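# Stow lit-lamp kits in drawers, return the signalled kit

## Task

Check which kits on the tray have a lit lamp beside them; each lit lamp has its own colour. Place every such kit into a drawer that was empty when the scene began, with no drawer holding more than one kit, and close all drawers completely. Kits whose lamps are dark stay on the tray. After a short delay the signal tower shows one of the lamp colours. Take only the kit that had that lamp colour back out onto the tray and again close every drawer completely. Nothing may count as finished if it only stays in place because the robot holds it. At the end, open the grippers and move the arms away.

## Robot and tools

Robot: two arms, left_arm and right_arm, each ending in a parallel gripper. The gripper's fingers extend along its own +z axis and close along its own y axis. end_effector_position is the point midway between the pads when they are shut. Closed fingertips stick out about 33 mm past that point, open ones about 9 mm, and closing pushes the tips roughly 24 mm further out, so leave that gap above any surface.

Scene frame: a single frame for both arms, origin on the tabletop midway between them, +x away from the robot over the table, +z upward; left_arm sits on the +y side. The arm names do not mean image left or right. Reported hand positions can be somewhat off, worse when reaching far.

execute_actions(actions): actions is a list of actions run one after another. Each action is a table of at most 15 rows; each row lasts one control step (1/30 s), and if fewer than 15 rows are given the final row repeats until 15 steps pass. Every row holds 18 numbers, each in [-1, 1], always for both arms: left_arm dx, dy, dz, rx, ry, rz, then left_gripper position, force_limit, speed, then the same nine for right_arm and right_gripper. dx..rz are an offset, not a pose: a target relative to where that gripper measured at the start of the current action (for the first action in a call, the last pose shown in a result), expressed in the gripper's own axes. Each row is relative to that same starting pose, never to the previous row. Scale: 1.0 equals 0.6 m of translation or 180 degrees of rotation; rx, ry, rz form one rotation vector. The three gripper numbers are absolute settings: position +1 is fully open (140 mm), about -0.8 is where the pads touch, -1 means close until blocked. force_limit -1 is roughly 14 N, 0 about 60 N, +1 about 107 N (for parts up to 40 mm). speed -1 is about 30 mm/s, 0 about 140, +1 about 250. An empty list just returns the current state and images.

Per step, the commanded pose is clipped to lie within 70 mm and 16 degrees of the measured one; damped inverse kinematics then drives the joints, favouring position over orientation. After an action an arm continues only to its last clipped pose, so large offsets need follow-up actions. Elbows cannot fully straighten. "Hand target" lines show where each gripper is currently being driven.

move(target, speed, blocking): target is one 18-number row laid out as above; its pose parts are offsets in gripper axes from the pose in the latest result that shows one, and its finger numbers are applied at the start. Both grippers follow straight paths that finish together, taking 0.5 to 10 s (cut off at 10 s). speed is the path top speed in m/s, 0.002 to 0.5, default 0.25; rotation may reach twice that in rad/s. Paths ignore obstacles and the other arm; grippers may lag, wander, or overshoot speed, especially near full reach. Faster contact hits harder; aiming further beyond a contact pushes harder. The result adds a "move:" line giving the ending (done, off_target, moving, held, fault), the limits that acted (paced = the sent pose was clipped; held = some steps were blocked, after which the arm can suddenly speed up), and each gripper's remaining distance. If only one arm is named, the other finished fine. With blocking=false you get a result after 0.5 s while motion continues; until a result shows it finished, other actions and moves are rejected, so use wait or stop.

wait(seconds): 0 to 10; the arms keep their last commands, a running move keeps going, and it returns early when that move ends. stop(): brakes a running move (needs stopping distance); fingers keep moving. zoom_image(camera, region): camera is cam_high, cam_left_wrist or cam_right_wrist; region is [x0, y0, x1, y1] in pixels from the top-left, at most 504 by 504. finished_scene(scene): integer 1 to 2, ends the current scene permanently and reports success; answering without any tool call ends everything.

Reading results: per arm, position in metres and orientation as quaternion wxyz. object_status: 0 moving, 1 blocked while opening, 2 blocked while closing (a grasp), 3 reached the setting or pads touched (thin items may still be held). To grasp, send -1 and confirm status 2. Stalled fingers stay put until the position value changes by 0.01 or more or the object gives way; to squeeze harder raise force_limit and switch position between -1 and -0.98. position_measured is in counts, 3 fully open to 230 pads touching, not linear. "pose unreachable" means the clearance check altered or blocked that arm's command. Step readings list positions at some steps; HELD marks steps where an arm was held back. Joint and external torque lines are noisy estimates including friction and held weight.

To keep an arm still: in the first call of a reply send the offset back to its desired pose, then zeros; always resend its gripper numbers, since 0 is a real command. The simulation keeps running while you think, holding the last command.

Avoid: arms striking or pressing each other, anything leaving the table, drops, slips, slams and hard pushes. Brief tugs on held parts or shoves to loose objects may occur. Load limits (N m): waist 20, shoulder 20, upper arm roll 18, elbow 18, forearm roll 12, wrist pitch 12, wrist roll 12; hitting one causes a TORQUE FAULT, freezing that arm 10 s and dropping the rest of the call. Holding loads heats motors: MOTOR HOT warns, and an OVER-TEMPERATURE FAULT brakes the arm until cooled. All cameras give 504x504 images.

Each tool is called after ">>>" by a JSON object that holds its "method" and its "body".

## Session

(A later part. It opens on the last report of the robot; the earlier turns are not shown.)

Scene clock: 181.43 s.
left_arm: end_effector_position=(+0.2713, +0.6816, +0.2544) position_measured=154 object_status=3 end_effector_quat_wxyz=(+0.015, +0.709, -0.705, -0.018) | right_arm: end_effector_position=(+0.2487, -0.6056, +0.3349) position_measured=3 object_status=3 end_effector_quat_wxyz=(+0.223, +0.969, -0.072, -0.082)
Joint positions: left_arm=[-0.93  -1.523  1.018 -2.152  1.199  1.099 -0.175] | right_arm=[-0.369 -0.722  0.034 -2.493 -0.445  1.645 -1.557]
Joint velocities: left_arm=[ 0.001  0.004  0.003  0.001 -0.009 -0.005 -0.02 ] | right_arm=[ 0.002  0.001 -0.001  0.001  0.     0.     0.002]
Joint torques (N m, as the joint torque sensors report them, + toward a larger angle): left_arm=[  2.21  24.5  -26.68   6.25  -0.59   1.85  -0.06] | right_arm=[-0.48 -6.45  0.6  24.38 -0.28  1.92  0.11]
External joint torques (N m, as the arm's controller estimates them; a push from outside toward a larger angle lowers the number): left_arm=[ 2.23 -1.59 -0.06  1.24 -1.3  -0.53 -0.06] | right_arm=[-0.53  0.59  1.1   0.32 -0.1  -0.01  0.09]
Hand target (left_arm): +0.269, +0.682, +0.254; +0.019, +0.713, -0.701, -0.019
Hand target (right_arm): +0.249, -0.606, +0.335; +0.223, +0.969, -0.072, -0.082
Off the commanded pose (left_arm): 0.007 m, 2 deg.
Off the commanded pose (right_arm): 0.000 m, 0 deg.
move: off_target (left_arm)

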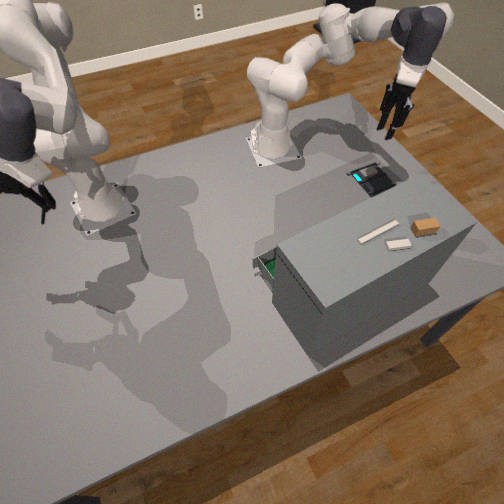

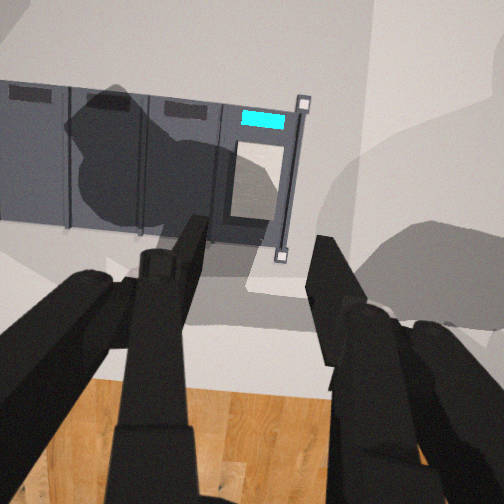

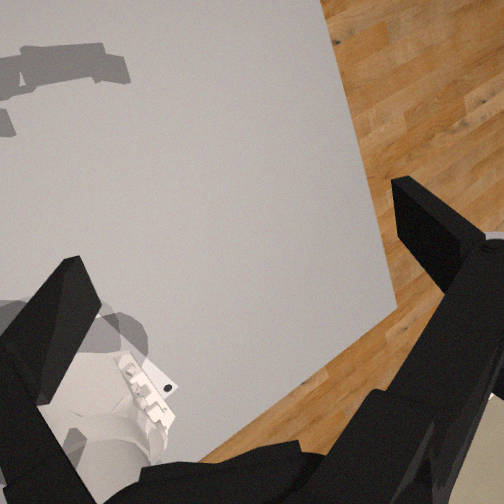

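>>> {"method": "move", "body": {"target": [0.015,0,0.291,0.015,0.001,0.005,-0.2,0,0,0,0,0,0,0,0,1,0,0], "speed": 0.15}}

Scene clock: 184.20 s.
left_arm: end_effector_position=(+0.2602, +0.6735, +0.0776) position_measured=154 object_status=3 end_effector_quat_wxyz=(+0.004, +0.706, -0.708, -0.005) | right_arm: end_effector_position=(+0.2487, -0.6056, +0.3349) position_measured=3 object_status=3 end_effector_quat_wxyz=(+0.223, +0.969, -0.072, -0.082)
Joint positions: left_arm=[-0.725 -1.772  1.364 -2.445  1.543  1.272 -0.143] | right_arm=[-0.369 -0.722  0.034 -2.493 -0.445  1.645 -1.557]
Joint velocities: left_arm=[ 0.001  0.002  0.    -0.001  0.006  0.01   0.011] | right_arm=[ 0.     0.    -0.     0.    -0.001 -0.     0.   ]
Joint torques (N m, as the joint torque sensors report them, + toward a larger angle): left_arm=[  2.41  17.65 -27.6   -3.13   1.68   2.82   0.32] | right_arm=[-0.51 -6.55  0.63 24.25 -0.32  1.9   0.13]
External joint torques (N m, as the arm's controller estimates them; a push from outside toward a larger angle lowers the number): left_arm=[ 2.33 -3.64 -0.7  -1.92  0.91  0.36  0.32] | right_arm=[-0.58  0.6   1.1   0.12 -0.13 -0.04  0.11]
Hand target (left_arm): +0.261, +0.674, +0.077; +0.001, +0.704, -0.710, -0.004
Hand target (right_arm): +0.249, -0.606, +0.335; +0.223, +0.969, -0.072, -0.082
Off the commanded pose (left_arm): 0.004 m, 1 deg.
Off the commanded pose (right_arm): 0.000 m, 0 deg.
joint sent to its limit (left arm) — the command would take joint 2 (shoulder) past its lower limit, so that joint was sent only as far as its limit.
move: off_target (left_arm)

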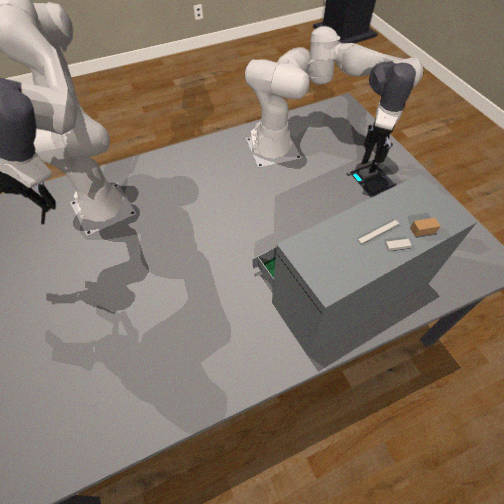

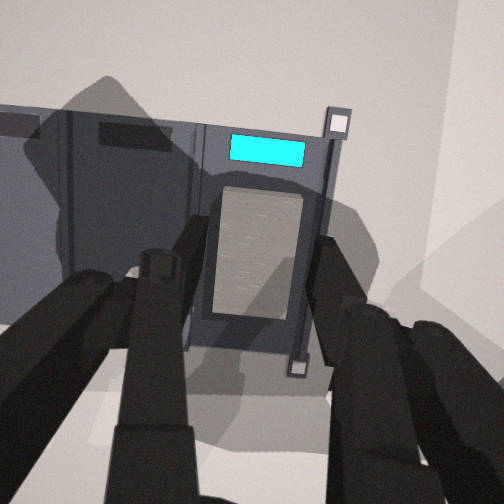

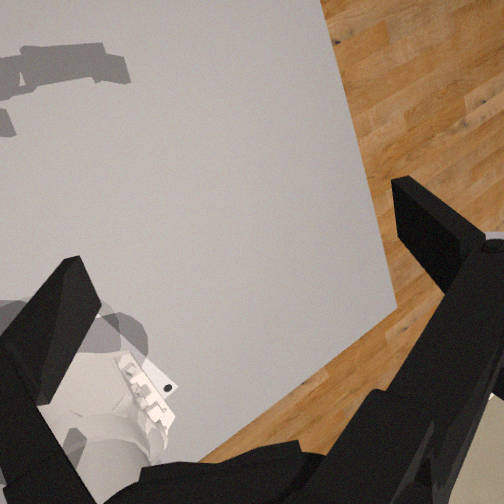

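>>> {"method": "move", "body": {"target": [-0.003,-0.006,0.044,0.003,0,0,-0.2,0,0,0,0,0,0,0,0,1,0,0], "speed": 0.05}}

>>> {"method": "move", "body": {"target": [0,0,0,0,0,0,-1,0,-0.5,0,0,0,0,0,0,1,0,0]}}

>>> {"method": "move", "body": {"target": [0,0,-0.3,0,0,0,-1,0,-0.5,0,0,0,0,0,0,1,0,0], "speed": 0.2}}

Scene clock: 186.67 s.
left_arm: end_effector_position=(+0.2622, +0.6746, +0.0511) position_measured=154 object_status=3 end_effector_quat_wxyz=(+0.004, +0.708, -0.707, -0.003) | right_arm: end_effector_position=(+0.2487, -0.6056, +0.3349) position_measured=3 object_status=3 end_effector_quat_wxyz=(+0.223, +0.969, -0.072, -0.082)
Joint positions: left_arm=[-0.705 -1.772  1.435 -2.452  1.594  1.32  -0.134] | right_arm=[-0.369 -0.722  0.034 -2.493 -0.445  1.645 -1.557]
Joint velocities: left_arm=[ 0.001 -0.     0.002 -0.     0.008  0.012  0.005] | right_arm=[-0.001 -0.     0.001 -0.002  0.001  0.     0.001]
Joint torques (N m, as the joint torque sensors report them, + toward a larger angle): left_arm=[  1.67  17.6  -26.82  -3.27   1.79   2.87   0.26] | right_arm=[-0.34 -6.57  0.51 24.29 -0.29  1.9   0.12]
External joint torques (N m, as the arm's controller estimates them; a push from outside toward a larger angle lowers the number): left_arm=[ 1.64 -3.14  0.22 -1.12  1.02  0.4   0.26] | right_arm=[-0.34  0.47  1.05  0.33 -0.1  -0.01  0.1 ]
Hand target (left_arm): +0.263, +0.675, +0.051; +0.001, +0.706, -0.708, -0.002
Hand target (right_arm): +0.249, -0.606, +0.335; +0.223, +0.969, -0.072, -0.082
Off the commanded pose (left_arm): 0.001 m, 0 deg.
Off the commanded pose (right_arm): 0.000 m, 0 deg.
joint sent to its limit (left arm) — the command would take joint 2 (shoulder) past its lower limit, so that joint was sent only as far as its limit.
move: done

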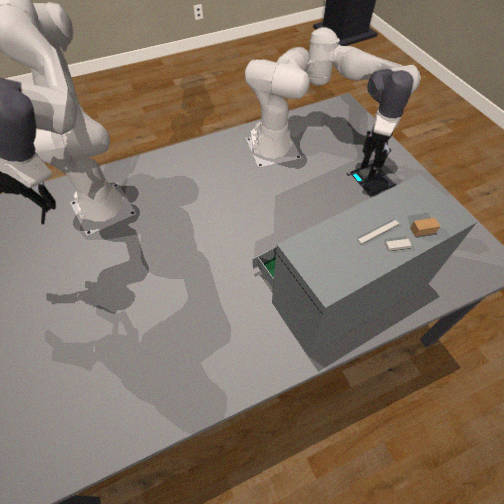

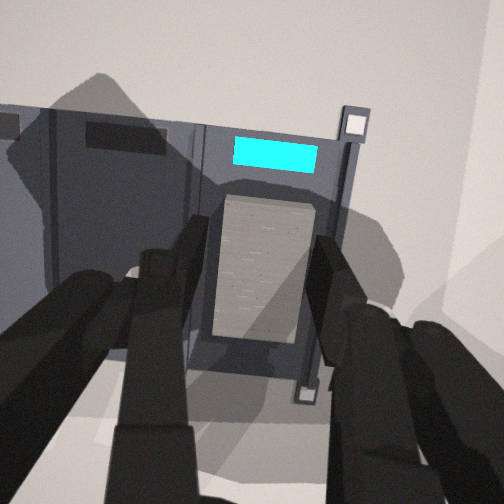

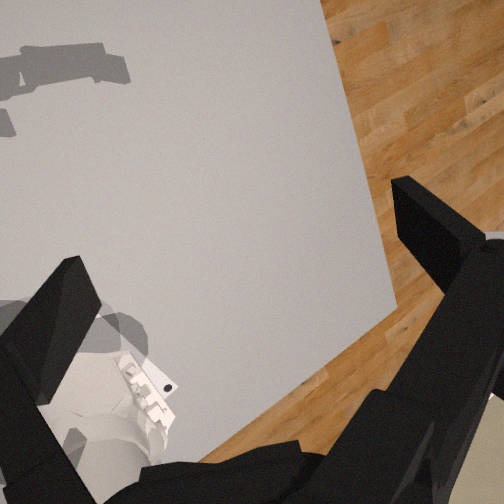

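Scene clock: 187.17 s.
left_arm: end_effector_position=(+0.2624, +0.6749, +0.0515) position_measured=176 object_status=2 end_effector_quat_wxyz=(+0.003, +0.708, -0.707, -0.003) | right_arm: end_effector_position=(+0.2487, -0.6056, +0.3349) position_measured=3 object_status=3 end_effector_quat_wxyz=(+0.223, +0.969, -0.072, -0.082)
Joint positions: left_arm=[-0.705 -1.772  1.434 -2.452  1.594  1.32  -0.134] | right_arm=[-0.369 -0.722  0.034 -2.493 -0.445  1.645 -1.557]
Joint velocities: left_arm=[ 0.001 -0.001  0.001  0.     0.     0.    -0.   ] | right_arm=[-0.    -0.    -0.     0.002  0.001 -0.001  0.003]
Joint torques (N m, as the joint torque sensors report them, + toward a larger angle): left_arm=[  1.11  18.5  -27.19  -1.73   0.68   2.39   0.13] | right_arm=[-0.41 -6.27  0.58 24.26 -0.29  1.92  0.13]
External joint torques (N m, as the arm's controller estimates them; a push from outside toward a larger angle lowers the number): left_arm=[ 1.04 -2.22 -0.13  0.39 -0.1  -0.09  0.13] | right_arm=[-0.39  0.9   1.15  0.13 -0.1   0.    0.1 ]
Hand target (left_arm): +0.262, +0.675, +0.051; +0.004, +0.708, -0.707, -0.003
Hand target (right_arm): +0.249, -0.606, +0.335; +0.223, +0.969, -0.072, -0.082
Off the commanded pose (left_arm): 0.001 m, 0 deg.
Off the commanded pose (right_arm): 0.000 m, 0 deg.
move: done

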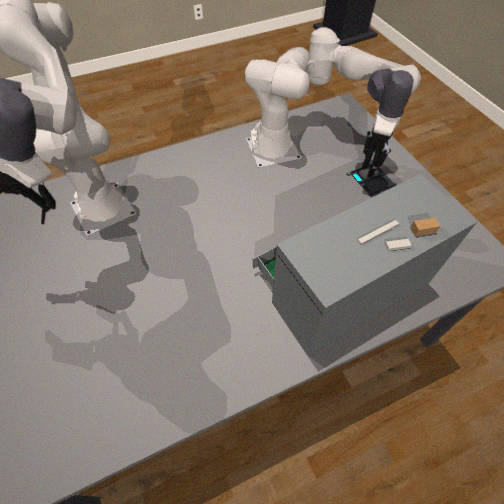

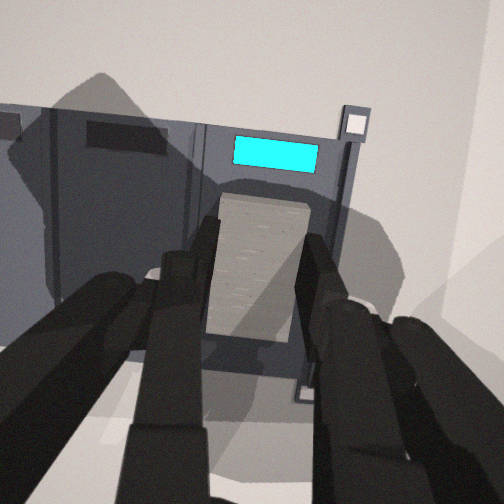

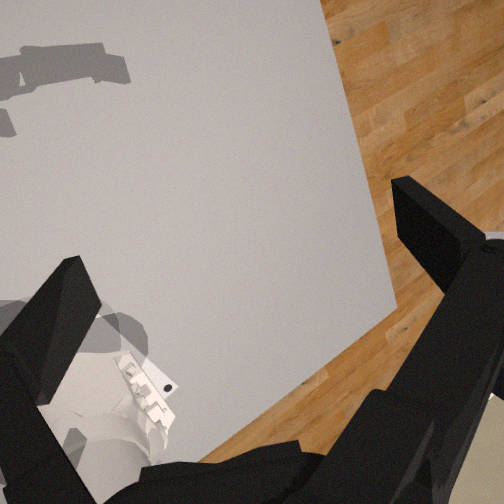

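Scene clock: 188.63 s.
left_arm: end_effector_position=(+0.2652, +0.6764, +0.2338) position_measured=176 object_status=2 end_effector_quat_wxyz=(-0.001, +0.706, -0.708, +0.001) | right_arm: end_effector_position=(+0.2487, -0.6056, +0.3349) position_measured=3 object_status=3 end_effector_quat_wxyz=(+0.223, +0.969, -0.072, -0.082)
Joint positions: left_arm=[-0.848 -1.574  1.039 -2.251  1.22   1.165 -0.161] | right_arm=[-0.369 -0.722  0.034 -2.493 -0.445  1.645 -1.557]
Joint velocities: left_arm=[ 0.001  0.004  0.001  0.001 -0.009 -0.004  0.001] | right_arm=[ 0.001 -0.     0.001  0.     0.001 -0.001 -0.   ]
Joint torques (N m, as the joint torque sensors report them, + toward a larger angle): left_arm=[ -0.34  23.44 -27.9    6.58  -0.38   2.16  -0.15] | right_arm=[-0.42 -6.35  0.33 24.38 -0.3   1.89  0.14]
External joint torques (N m, as the arm's controller estimates them; a push from outside toward a larger angle lowers the number): left_arm=[-0.4  -1.14 -1.58  1.59 -1.13 -0.34 -0.15] | right_arm=[-0.39  0.78  0.91  0.33 -0.11 -0.02  0.12]
Hand target (left_arm): +0.264, +0.675, +0.234; +0.002, +0.707, -0.707, +0.001
Hand target (right_arm): +0.249, -0.606, +0.335; +0.223, +0.969, -0.072, -0.082
Off the commanded pose (left_arm): 0.003 m, 1 deg.
Off the commanded pose (right_arm): 0.000 m, 0 deg.
move: done

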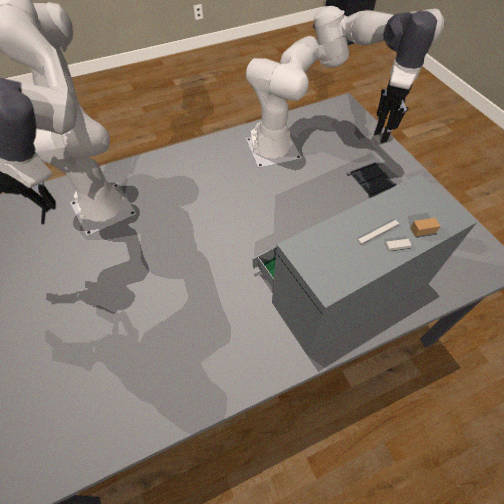

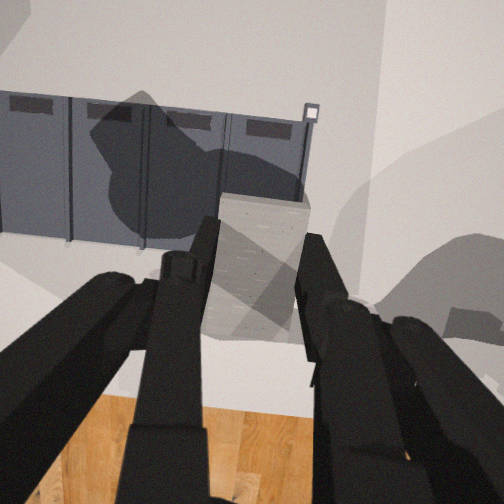

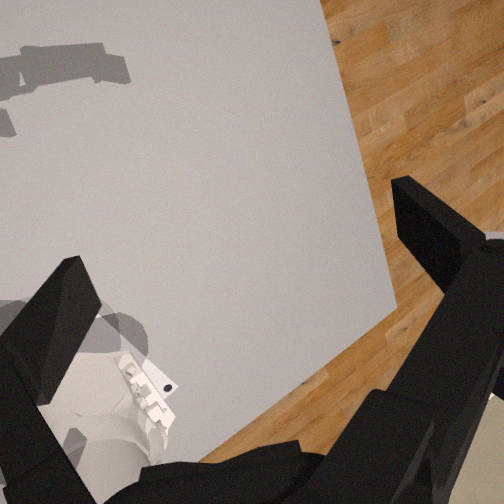

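>>> {"method": "move", "body": {"target": [0.65,-0.462,0.03,0,0,0.475,-1,0,-0.5,0,0,0,0,0,0,1,0,0], "speed": 0.2}}

>>> {"method": "move", "body": {"target": [0,0.005,0.185,-0.004,0.005,0,-1,0,-0.5,0,0,0,0,0,0,1,0,0], "speed": 0.1}}

Scene clock: 194.93 s.
left_arm: end_effector_position=(+0.5373, +0.2742, +0.2290) position_measured=176 object_status=2 end_effector_quat_wxyz=(+0.009, -0.043, +0.999, -0.008) | right_arm: end_effector_position=(+0.2487, -0.6056, +0.3349) position_measured=3 object_status=3 end_effector_quat_wxyz=(+0.223, +0.969, -0.072, -0.082)
Joint positions: left_arm=[-2.078 -1.482  1.171 -1.774  1.399  1.225  0.592] | right_arm=[-0.369 -0.722  0.034 -2.493 -0.445  1.645 -1.557]
Joint velocities: left_arm=[ 0.     0.001 -0.002  0.     0.001 -0.001  0.028] | right_arm=[-0.001 -0.002 -0.    -0.001  0.001  0.001 -0.   ]
Joint torques (N m, as the joint torque sensors report them, + toward a larger angle): left_arm=[  0.    32.45 -30.42   3.49   1.56   2.36   0.29] | right_arm=[-0.44 -6.18  0.54 24.23 -0.29  1.93  0.13]
External joint torques (N m, as the arm's controller estimates them; a push from outside toward a larger angle lowers the number): left_arm=[-0.06 -2.53 -0.52  1.94  0.8  -0.17  0.29] | right_arm=[-0.42  0.96  1.1   0.17 -0.11  0.01  0.11]
Hand target (left_arm): +0.539, +0.275, +0.229; +0.010, -0.037, +0.999, -0.006
Hand target (right_arm): +0.249, -0.606, +0.335; +0.223, +0.969, -0.072, -0.082
Off the commanded pose (left_arm): 0.018 m, 1 deg.
Off the commanded pose (right_arm): 0.000 m, 0 deg.
move: off_target (left_arm)

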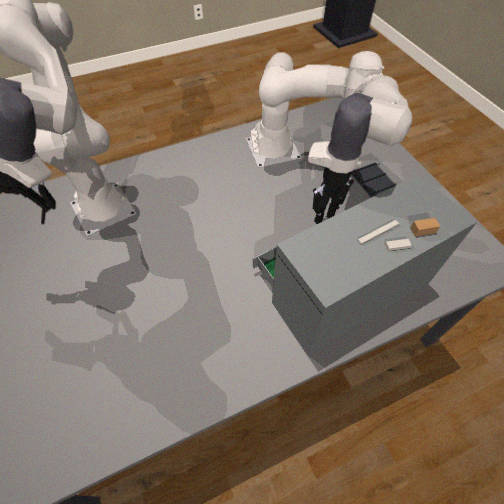

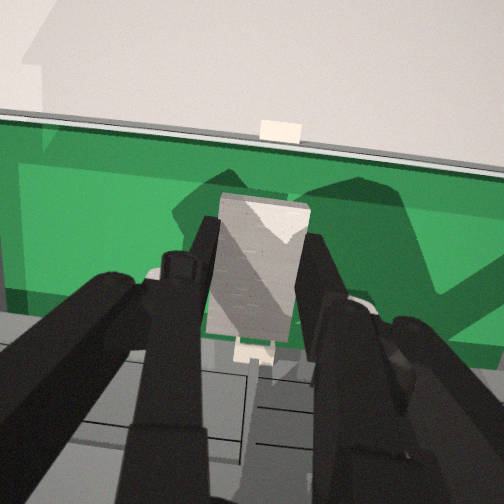

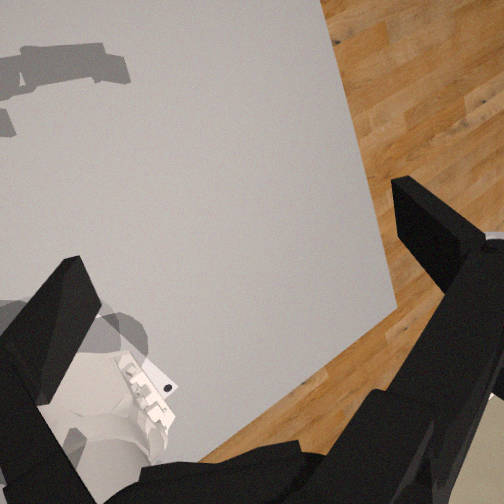

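Scene clock: 196.47 s.
left_arm: end_effector_position=(+0.5377, +0.2753, +0.1172) position_measured=176 object_status=2 end_effector_quat_wxyz=(-0.002, -0.040, +0.999, +0.001) | right_arm: end_effector_position=(+0.2487, -0.6056, +0.3349) position_measured=3 object_status=3 end_effector_quat_wxyz=(+0.223, +0.969, -0.072, -0.082)
Joint positions: left_arm=[-2.033 -1.608  1.329 -1.876  1.531  1.325  0.588] | right_arm=[-0.369 -0.722  0.034 -2.493 -0.445  1.645 -1.557]
Joint velocities: left_arm=[ 0.001 -0.001  0.001 -0.002  0.006  0.01   0.001] | right_arm=[ 0.     0.001  0.002  0.001 -0.001  0.    -0.   ]
Joint torques (N m, as the joint torque sensors report them, + toward a larger angle): left_arm=[  2.73  30.63 -32.4   -2.34   1.66   2.9   -0.06] | right_arm=[-0.4  -6.59  0.46 24.37 -0.29  1.91  0.11]
External joint torques (N m, as the arm's controller estimates them; a push from outside toward a larger angle lowers the number): left_arm=[ 2.61 -3.16 -1.25 -1.67  0.9   0.47 -0.06] | right_arm=[-0.47  0.51  0.92  0.3  -0.11 -0.02  0.09]
Hand target (left_arm): +0.539, +0.276, +0.117; +0.002, -0.043, +0.999, -0.000
Hand target (right_arm): +0.249, -0.606, +0.335; +0.223, +0.969, -0.072, -0.082
Off the commanded pose (left_arm): 0.002 m, 1 deg.
Off the commanded pose (right_arm): 0.000 m, 0 deg.
move: done

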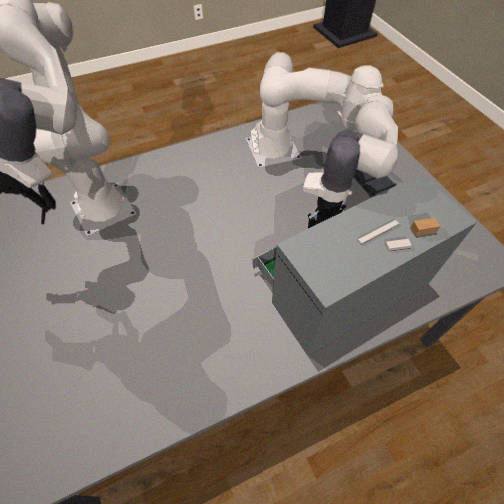

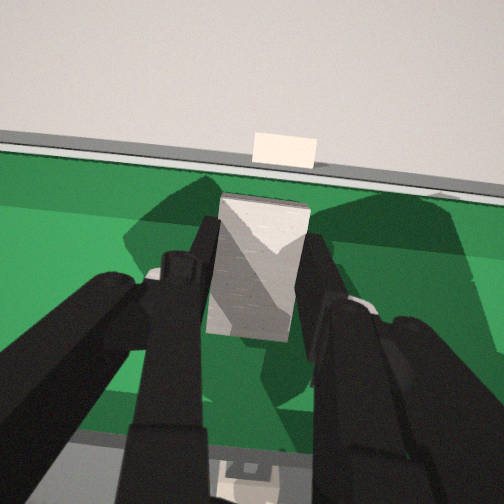

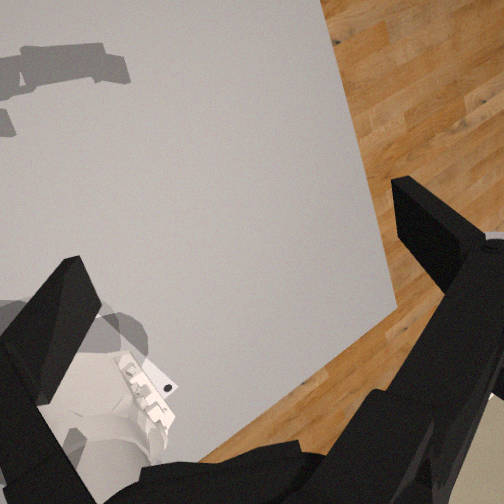

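>>> {"method": "move", "body": {"target": [-0.013,0.006,0.034,0,0,0,-1,0,-0.5,0,0,0,0,0,0,1,0,0], "speed": 0.025}}

>>> {"method": "move", "body": {"target": [0,0,0,0,0,0,-0.2,0,-0.5,0,0,0,0,0,0,1,0,0]}}

>>> {"method": "move", "body": {"target": [0.02,0,-0.15,0,0,0,-0.2,0,0,0,0,0,0,0,0,1,0,0], "speed": 0.15}}

>>> {"method": "move", "body": {"target": [0.15,0.004,0.04,0,-0.25,0,-0.2,0,0,0,0,0,0,0,0,1,0,0]}}

>>> {"method": "move", "body": {"target": [0.082,-0.002,0.102,0.008,0,0,-0.2,0,0,0,0,0,0,0,0,1,0,0], "speed": 0.12}}

Scene clock: 200.47 s.
left_arm: end_effector_position=(+0.5424, +0.2781, +0.0971) position_measured=176 object_status=2 end_effector_quat_wxyz=(-0.004, -0.041, +0.999, +0.002) | right_arm: end_effector_position=(+0.2487, -0.6056, +0.3349) position_measured=3 object_status=3 end_effector_quat_wxyz=(+0.223, +0.969, -0.072, -0.082)
Joint positions: left_arm=[-2.033 -1.624  1.361 -1.868  1.557  1.347  0.599] | right_arm=[-0.369 -0.722  0.034 -2.493 -0.445  1.645 -1.557]
Joint velocities: left_arm=[-0.    -0.     0.     0.001  0.003  0.007  0.009] | right_arm=[ 0.     0.001 -0.    -0.002 -0.002 -0.    -0.001]
Joint torques (N m, as the joint torque sensors report them, + toward a larger angle): left_arm=[  1.1   30.58 -32.48   0.43   1.67   2.87   0.3 ] | right_arm=[-0.49 -6.29  0.46 24.49 -0.28  1.92  0.09]
External joint torques (N m, as the arm's controller estimates them; a push from outside toward a larger angle lowers the number): left_arm=[ 1.13 -3.57 -1.02  1.64  0.91  0.43  0.3 ] | right_arm=[-0.49  0.64  1.01  0.55 -0.1   0.01  0.07]
Hand target (left_arm): +0.545, +0.279, +0.097; -0.002, -0.040, +0.999, +0.001
Hand target (right_arm): +0.249, -0.606, +0.335; +0.223, +0.969, -0.072, -0.082
Off the commanded pose (left_arm): 0.003 m, 0 deg.
Off the commanded pose (right_arm): 0.000 m, 0 deg.
move: done

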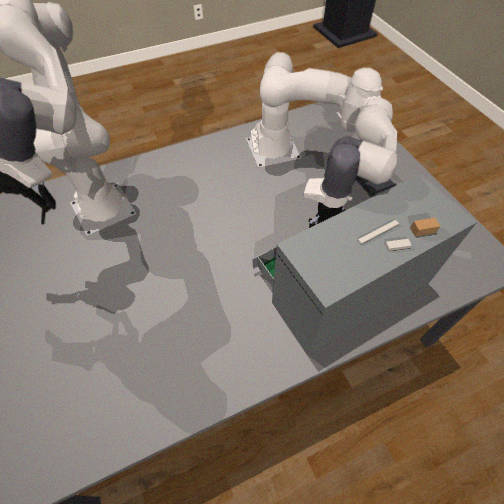

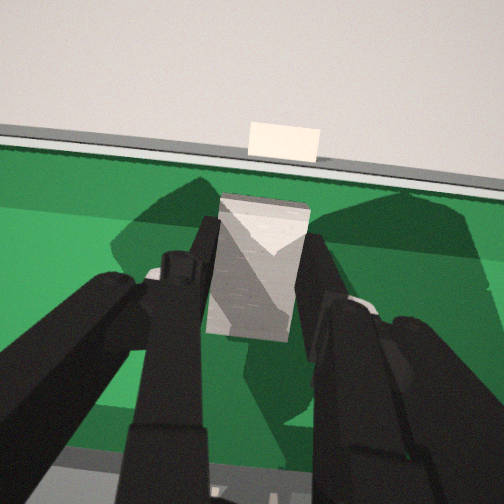

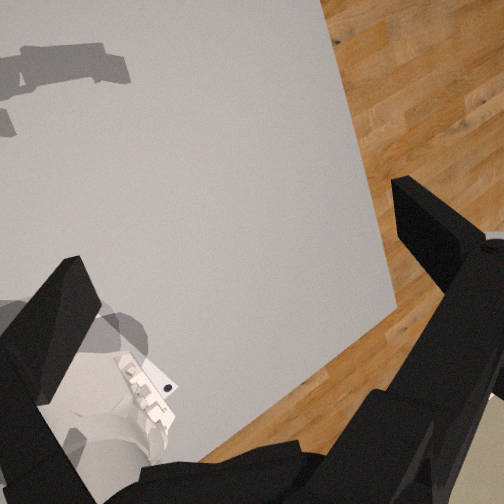

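Scene clock: 200.97 s.
left_arm: end_effector_position=(+0.5424, +0.2781, +0.0971) position_measured=154 object_status=3 end_effector_quat_wxyz=(-0.004, -0.041, +0.999, +0.002) | right_arm: end_effector_position=(+0.2487, -0.6056, +0.3349) position_measured=3 object_status=3 end_effector_quat_wxyz=(+0.223, +0.969, -0.072, -0.082)
Joint positions: left_arm=[-2.033 -1.624  1.361 -1.868  1.557  1.347  0.599] | right_arm=[-0.369 -0.722  0.034 -2.493 -0.445  1.645 -1.557]
Joint velocities: left_arm=[ 0.002  0.     0.001  0.001  0.    -0.001  0.001] | right_arm=[ 0.     0.001 -0.     0.     0.     0.001  0.001]
Joint torques (N m, as the joint torque sensors report them, + toward a larger angle): left_arm=[  0.5   30.63 -33.41  -1.43   0.58   2.39   0.11] | right_arm=[-0.32 -6.47  0.58 24.44 -0.29  1.9   0.13]
External joint torques (N m, as the arm's controller estimates them; a push from outside toward a larger angle lowers the number): left_arm=[ 0.31 -3.56 -1.91 -0.33 -0.2  -0.04  0.11] | right_arm=[-0.34  0.58  1.1   0.39 -0.11 -0.03  0.11]
Hand target (left_arm): +0.542, +0.278, +0.097; -0.004, -0.041, +0.999, +0.002
Hand target (right_arm): +0.249, -0.606, +0.335; +0.223, +0.969, -0.072, -0.082
Off the commanded pose (left_arm): 0.000 m, 0 deg.
Off the commanded pose (right_arm): 0.000 m, 0 deg.
move: done

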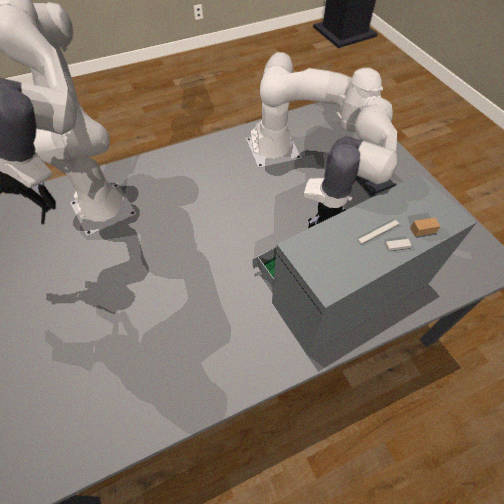

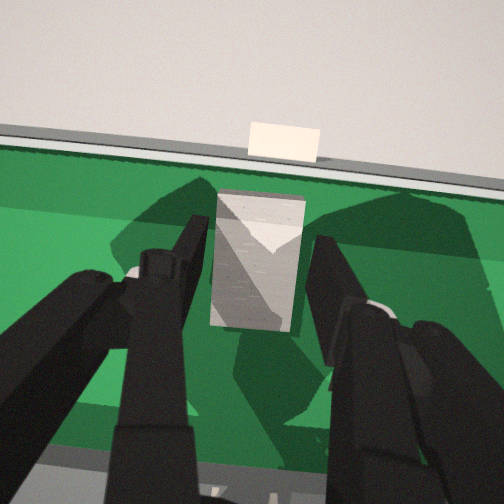

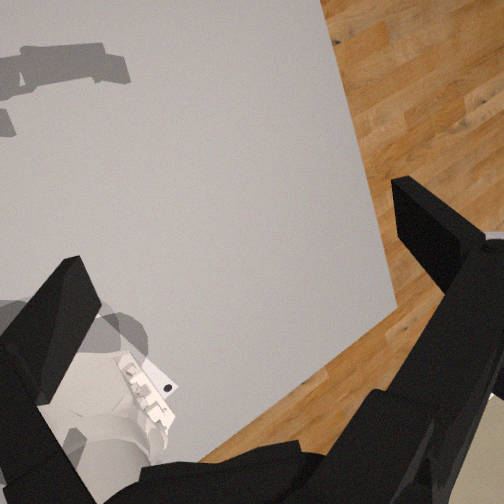

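Scene clock: 202.07 s.
left_arm: end_effector_position=(+0.5330, +0.2776, +0.1881) position_measured=154 object_status=3 end_effector_quat_wxyz=(-0.001, -0.039, +0.999, -0.000) | right_arm: end_effector_position=(+0.2487, -0.6056, +0.3349) position_measured=3 object_status=3 end_effector_quat_wxyz=(+0.223, +0.969, -0.072, -0.082)
Joint positions: left_arm=[-2.055 -1.523  1.229 -1.822  1.432  1.252  0.592] | right_arm=[-0.369 -0.722  0.034 -2.493 -0.445  1.645 -1.557]
Joint velocities: left_arm=[-0.001  0.001  0.001  0.    -0.005 -0.011 -0.002] | right_arm=[ 0.    -0.002 -0.001  0.     0.    -0.    -0.001]
Joint torques (N m, as the joint torque sensors report them, + toward a larger angle): left_arm=[ -1.07  32.95 -31.75   1.92  -0.46   1.93  -0.1 ] | right_arm=[-0.36 -6.51  0.49 24.34 -0.27  1.91  0.12]
External joint torques (N m, as the arm's controller estimates them; a push from outside toward a larger angle lowers the number): left_arm=[-0.9  -1.51 -1.31  1.01 -1.19 -0.53 -0.1 ] | right_arm=[-0.37  0.65  1.02  0.27 -0.08 -0.01  0.1 ]
Hand target (left_arm): +0.531, +0.277, +0.188; -0.004, -0.041, +0.999, +0.000
Hand target (right_arm): +0.249, -0.606, +0.335; +0.223, +0.969, -0.072, -0.082
Off the commanded pose (left_arm): 0.002 m, 0 deg.
Off the commanded pose (right_arm): 0.000 m, 0 deg.
move: done

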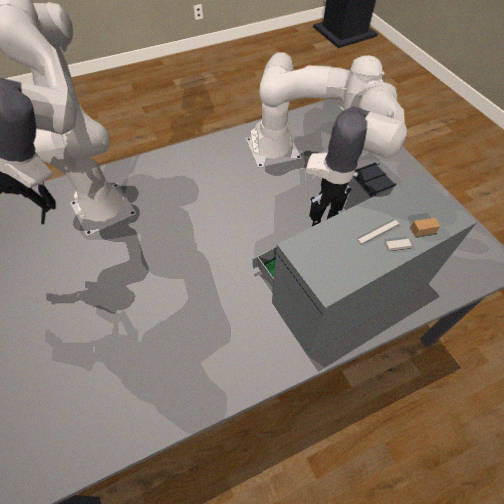

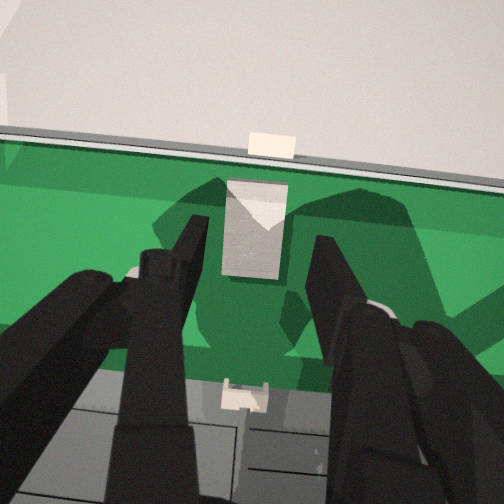

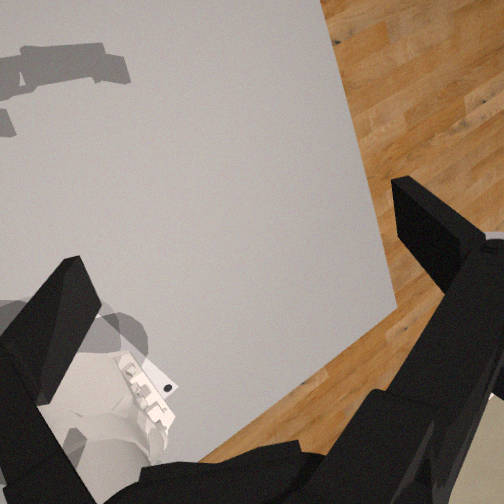

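Scene clock: 204.33 s.
left_arm: end_effector_position=(+0.4452, +0.2792, +0.1633) position_measured=154 object_status=3 end_effector_quat_wxyz=(+0.380, -0.036, +0.924, +0.017) | right_arm: end_effector_position=(+0.2487, -0.6056, +0.3349) position_measured=3 object_status=3 end_effector_quat_wxyz=(+0.223, +0.969, -0.072, -0.082)
Joint positions: left_arm=[-1.41  -1.736  1.435 -2.899  2.243  1.564  0.275] | right_arm=[-0.369 -0.722  0.034 -2.493 -0.445  1.645 -1.557]
Joint velocities: left_arm=[ 0.    -0.006  0.003 -0.002  0.013 -0.001 -0.019] | right_arm=[ 0.001 -0.     0.    -0.002 -0.     0.    -0.001]
Joint torques (N m, as the joint torque sensors report them, + toward a larger angle): left_arm=[  2.38  10.59 -20.84  -0.34   3.14   2.49  -0.13] | right_arm=[-0.29 -6.42  0.35 24.31 -0.29  1.9   0.15]
External joint torques (N m, as the arm's controller estimates them; a push from outside toward a larger angle lowers the number): left_arm=[ 2.33 -3.02  0.03 -0.95  0.94  0.29 -0.11] | right_arm=[-0.28  0.65  0.91  0.3  -0.11 -0.01  0.14]
Hand target (left_arm): +0.445, +0.279, +0.164; +0.383, -0.040, +0.923, +0.015
Hand target (right_arm): +0.249, -0.606, +0.335; +0.223, +0.969, -0.072, -0.082
Off the commanded pose (left_arm): 0.007 m, 0 deg.
Off the commanded pose (right_arm): 0.000 m, 0 deg.
move: off_target (left_arm)

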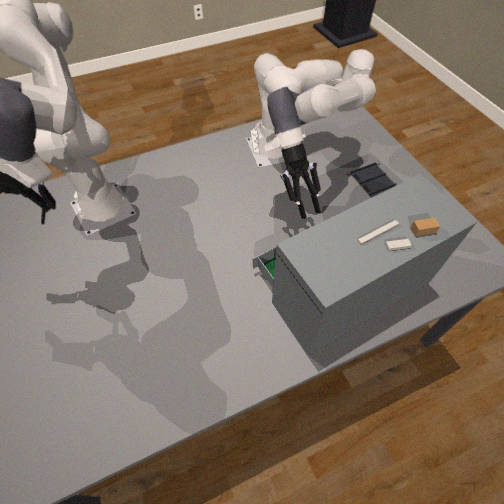

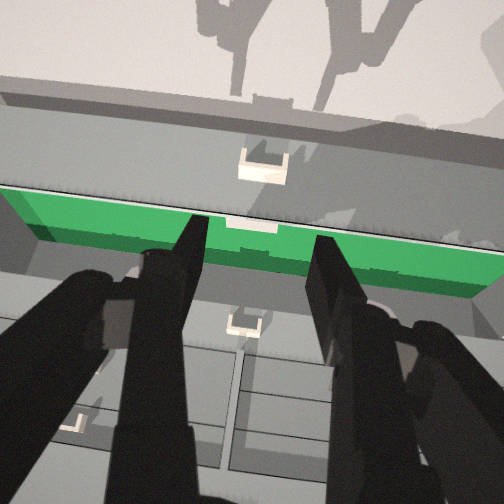

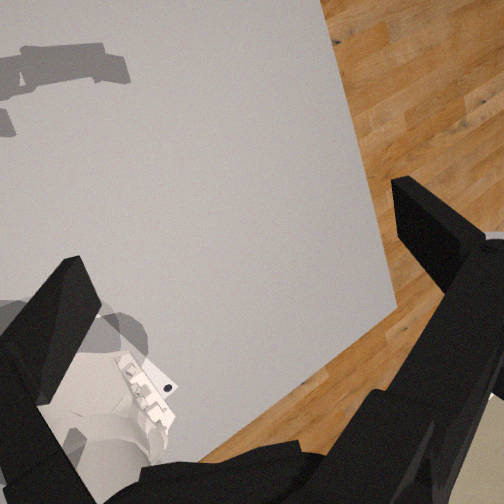

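Scene clock: 205.57 s.
left_arm: end_effector_position=(+0.4505, +0.2784, +0.0823) position_measured=154 object_status=3 end_effector_quat_wxyz=(+0.379, -0.025, +0.925, +0.010) | right_arm: end_effector_position=(+0.2487, -0.6056, +0.3349) position_measured=3 object_status=3 end_effector_quat_wxyz=(+0.223, +0.969, -0.072, -0.082)
Joint positions: left_arm=[-1.357 -1.696  1.739 -2.875  2.512  1.717  0.262] | right_arm=[-0.369 -0.722  0.034 -2.493 -0.445  1.645 -1.557]
Joint velocities: left_arm=[-0.    -0.001  0.002 -0.     0.008  0.01  -0.   ] | right_arm=[-0.002 -0.001  0.    -0.002  0.    -0.     0.001]
Joint torques (N m, as the joint torque sensors report them, + toward a larger angle): left_arm=[  2.19  10.46 -20.66  -3.76   2.94   2.67  -0.12] | right_arm=[-0.63 -6.47  0.45 24.47 -0.29  1.92  0.11]
External joint torques (N m, as the arm's controller estimates them; a push from outside toward a larger angle lowers the number): left_arm=[ 2.2  -2.38  0.41  1.43  1.    0.46 -0.1 ] | right_arm=[-0.61  0.56  1.    0.5  -0.1   0.01  0.09]
Hand target (left_arm): +0.452, +0.279, +0.083; +0.381, -0.028, +0.924, +0.008
Hand target (right_arm): +0.249, -0.606, +0.335; +0.223, +0.969, -0.072, -0.082
Off the commanded pose (left_arm): 0.004 m, 1 deg.
Off the commanded pose (right_arm): 0.000 m, 0 deg.
move: off_target (left_arm)

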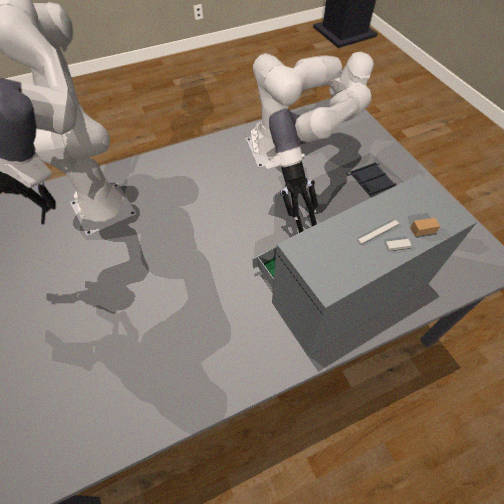

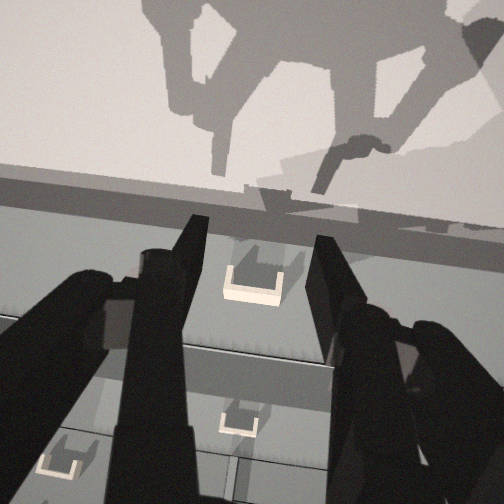

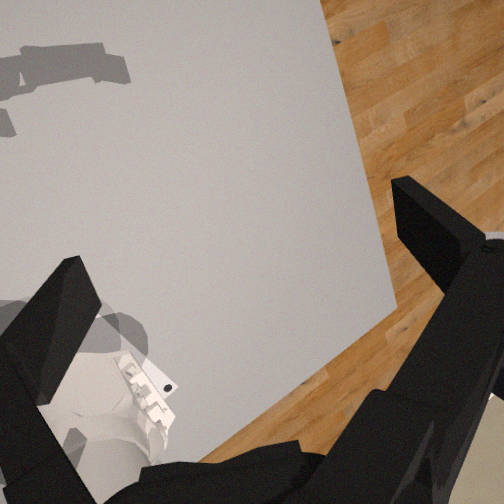

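>>> {"method": "move", "body": {"target": [-0.205,0.013,0.19,0,0,0,-0.2,0,0,0,0,0,0,0,0,1,0,0], "speed": 0.07}}

>>> {"method": "move", "body": {"target": [0.08,0,-0.16,0,0,0,-0.2,0,0,0,0,0,0,0,0,1,0,0], "speed": 0.15}}

Scene clock: 209.60 s.
left_arm: end_effector_position=(+0.6137, +0.2963, +0.0847) position_measured=154 object_status=3 end_effector_quat_wxyz=(+0.376, -0.036, +0.926, +0.013) | right_arm: end_effector_position=(+0.2487, -0.6056, +0.3349) position_measured=3 object_status=3 end_effector_quat_wxyz=(+0.223, +0.969, -0.072, -0.082)
Joint positions: left_arm=[-1.675 -1.751  1.636 -2.375  2.444  1.819  0.392] | right_arm=[-0.369 -0.722  0.034 -2.493 -0.445  1.645 -1.557]
Joint velocities: left_arm=[ 0.001  0.    -0.005  0.003 -0.011 -0.     0.018] | right_arm=[-0.001 -0.     0.     0.    -0.002  0.    -0.001]
Joint torques (N m, as the joint torque sensors report them, + toward a larger angle): left_arm=[ -4.61  17.47 -31.04   0.03   1.87   4.9    0.64] | right_arm=[-0.43 -6.42  0.36 24.28 -0.31  1.9   0.15]
External joint torques (N m, as the arm's controller estimates them; a push from outside toward a larger angle lowers the number): left_arm=[-4.67 -4.14 -1.69  4.82  0.17  2.47  0.66] | right_arm=[-0.43  0.75  0.9   0.17 -0.12 -0.02  0.13]
Hand target (left_arm): +0.617, +0.291, +0.087; +0.379, -0.026, +0.925, +0.009
Hand target (right_arm): +0.249, -0.606, +0.335; +0.223, +0.969, -0.072, -0.082
Off the commanded pose (left_arm): 0.005 m, 1 deg.
Off the commanded pose (right_arm): 0.000 m, 0 deg.
move: off_target (left_arm)

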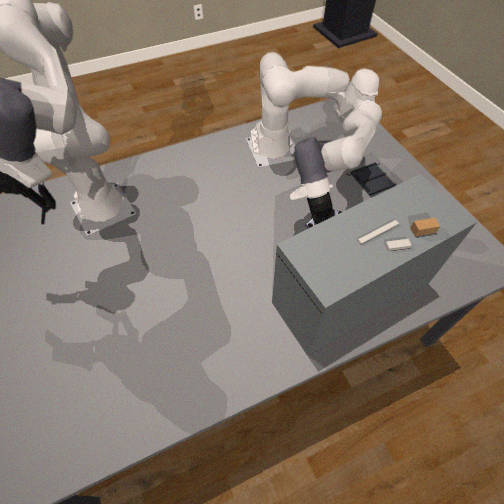

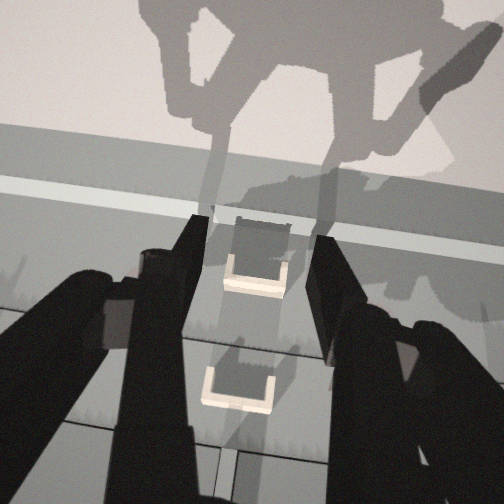

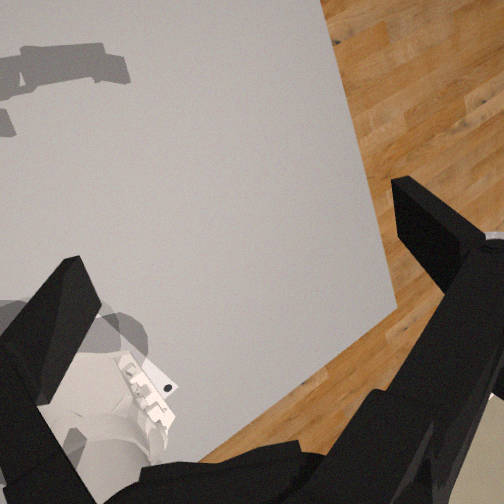

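Scene clock: 210.87 s.
left_arm: end_effector_position=(+0.5148, +0.2907, +0.1210) position_measured=154 object_status=3 end_effector_quat_wxyz=(+0.377, -0.031, +0.925, +0.014) | right_arm: end_effector_position=(+0.2487, -0.6056, +0.3349) position_measured=3 object_status=3 end_effector_quat_wxyz=(+0.223, +0.969, -0.072, -0.082)
Joint positions: left_arm=[-1.483 -1.724  1.583 -2.699  2.378  1.701  0.334] | right_arm=[-0.369 -0.722  0.034 -2.493 -0.445  1.645 -1.557]
Joint velocities: left_arm=[-0.    -0.002  0.001 -0.002 -0.001 -0.011 -0.012] | right_arm=[ 0.    -0.001  0.001  0.001 -0.001  0.     0.001]
Joint torques (N m, as the joint torque sensors report them, + toward a larger angle): left_arm=[  2.3   12.16 -26.34  -4.81   0.73   1.83  -0.19] | right_arm=[-0.51 -6.65  0.39 24.47 -0.28  1.89  0.14]
External joint torques (N m, as the arm's controller estimates them; a push from outside toward a larger angle lowers the number): left_arm=[ 2.34 -3.76 -1.62 -1.92 -1.21 -0.5  -0.17] | right_arm=[-0.53  0.48  0.92  0.4  -0.1  -0.04  0.12]
Hand target (left_arm): +0.513, +0.292, +0.121; +0.376, -0.036, +0.926, +0.013
Hand target (right_arm): +0.249, -0.606, +0.335; +0.223, +0.969, -0.072, -0.082
Off the commanded pose (left_arm): 0.003 m, 1 deg.
Off the commanded pose (right_arm): 0.000 m, 0 deg.
move: done

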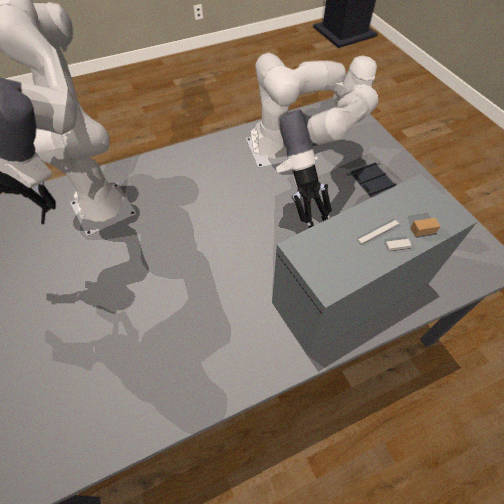

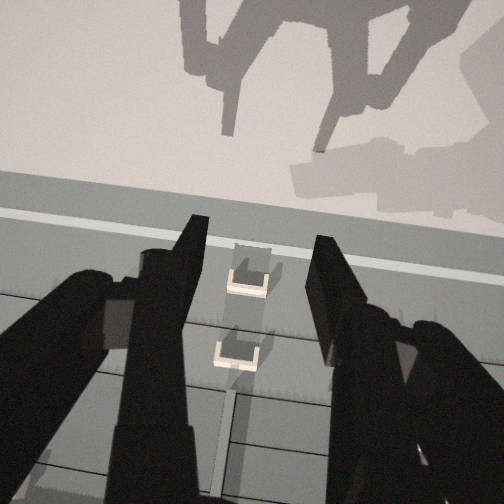

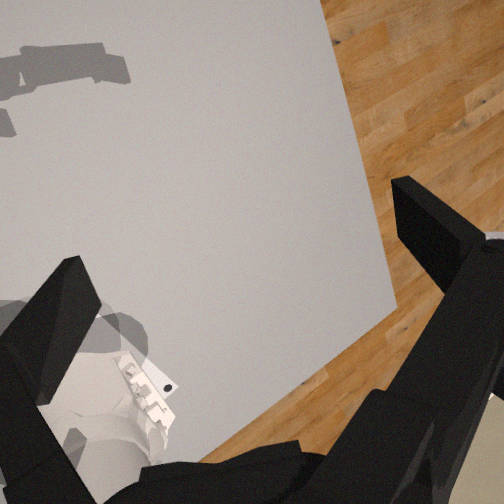

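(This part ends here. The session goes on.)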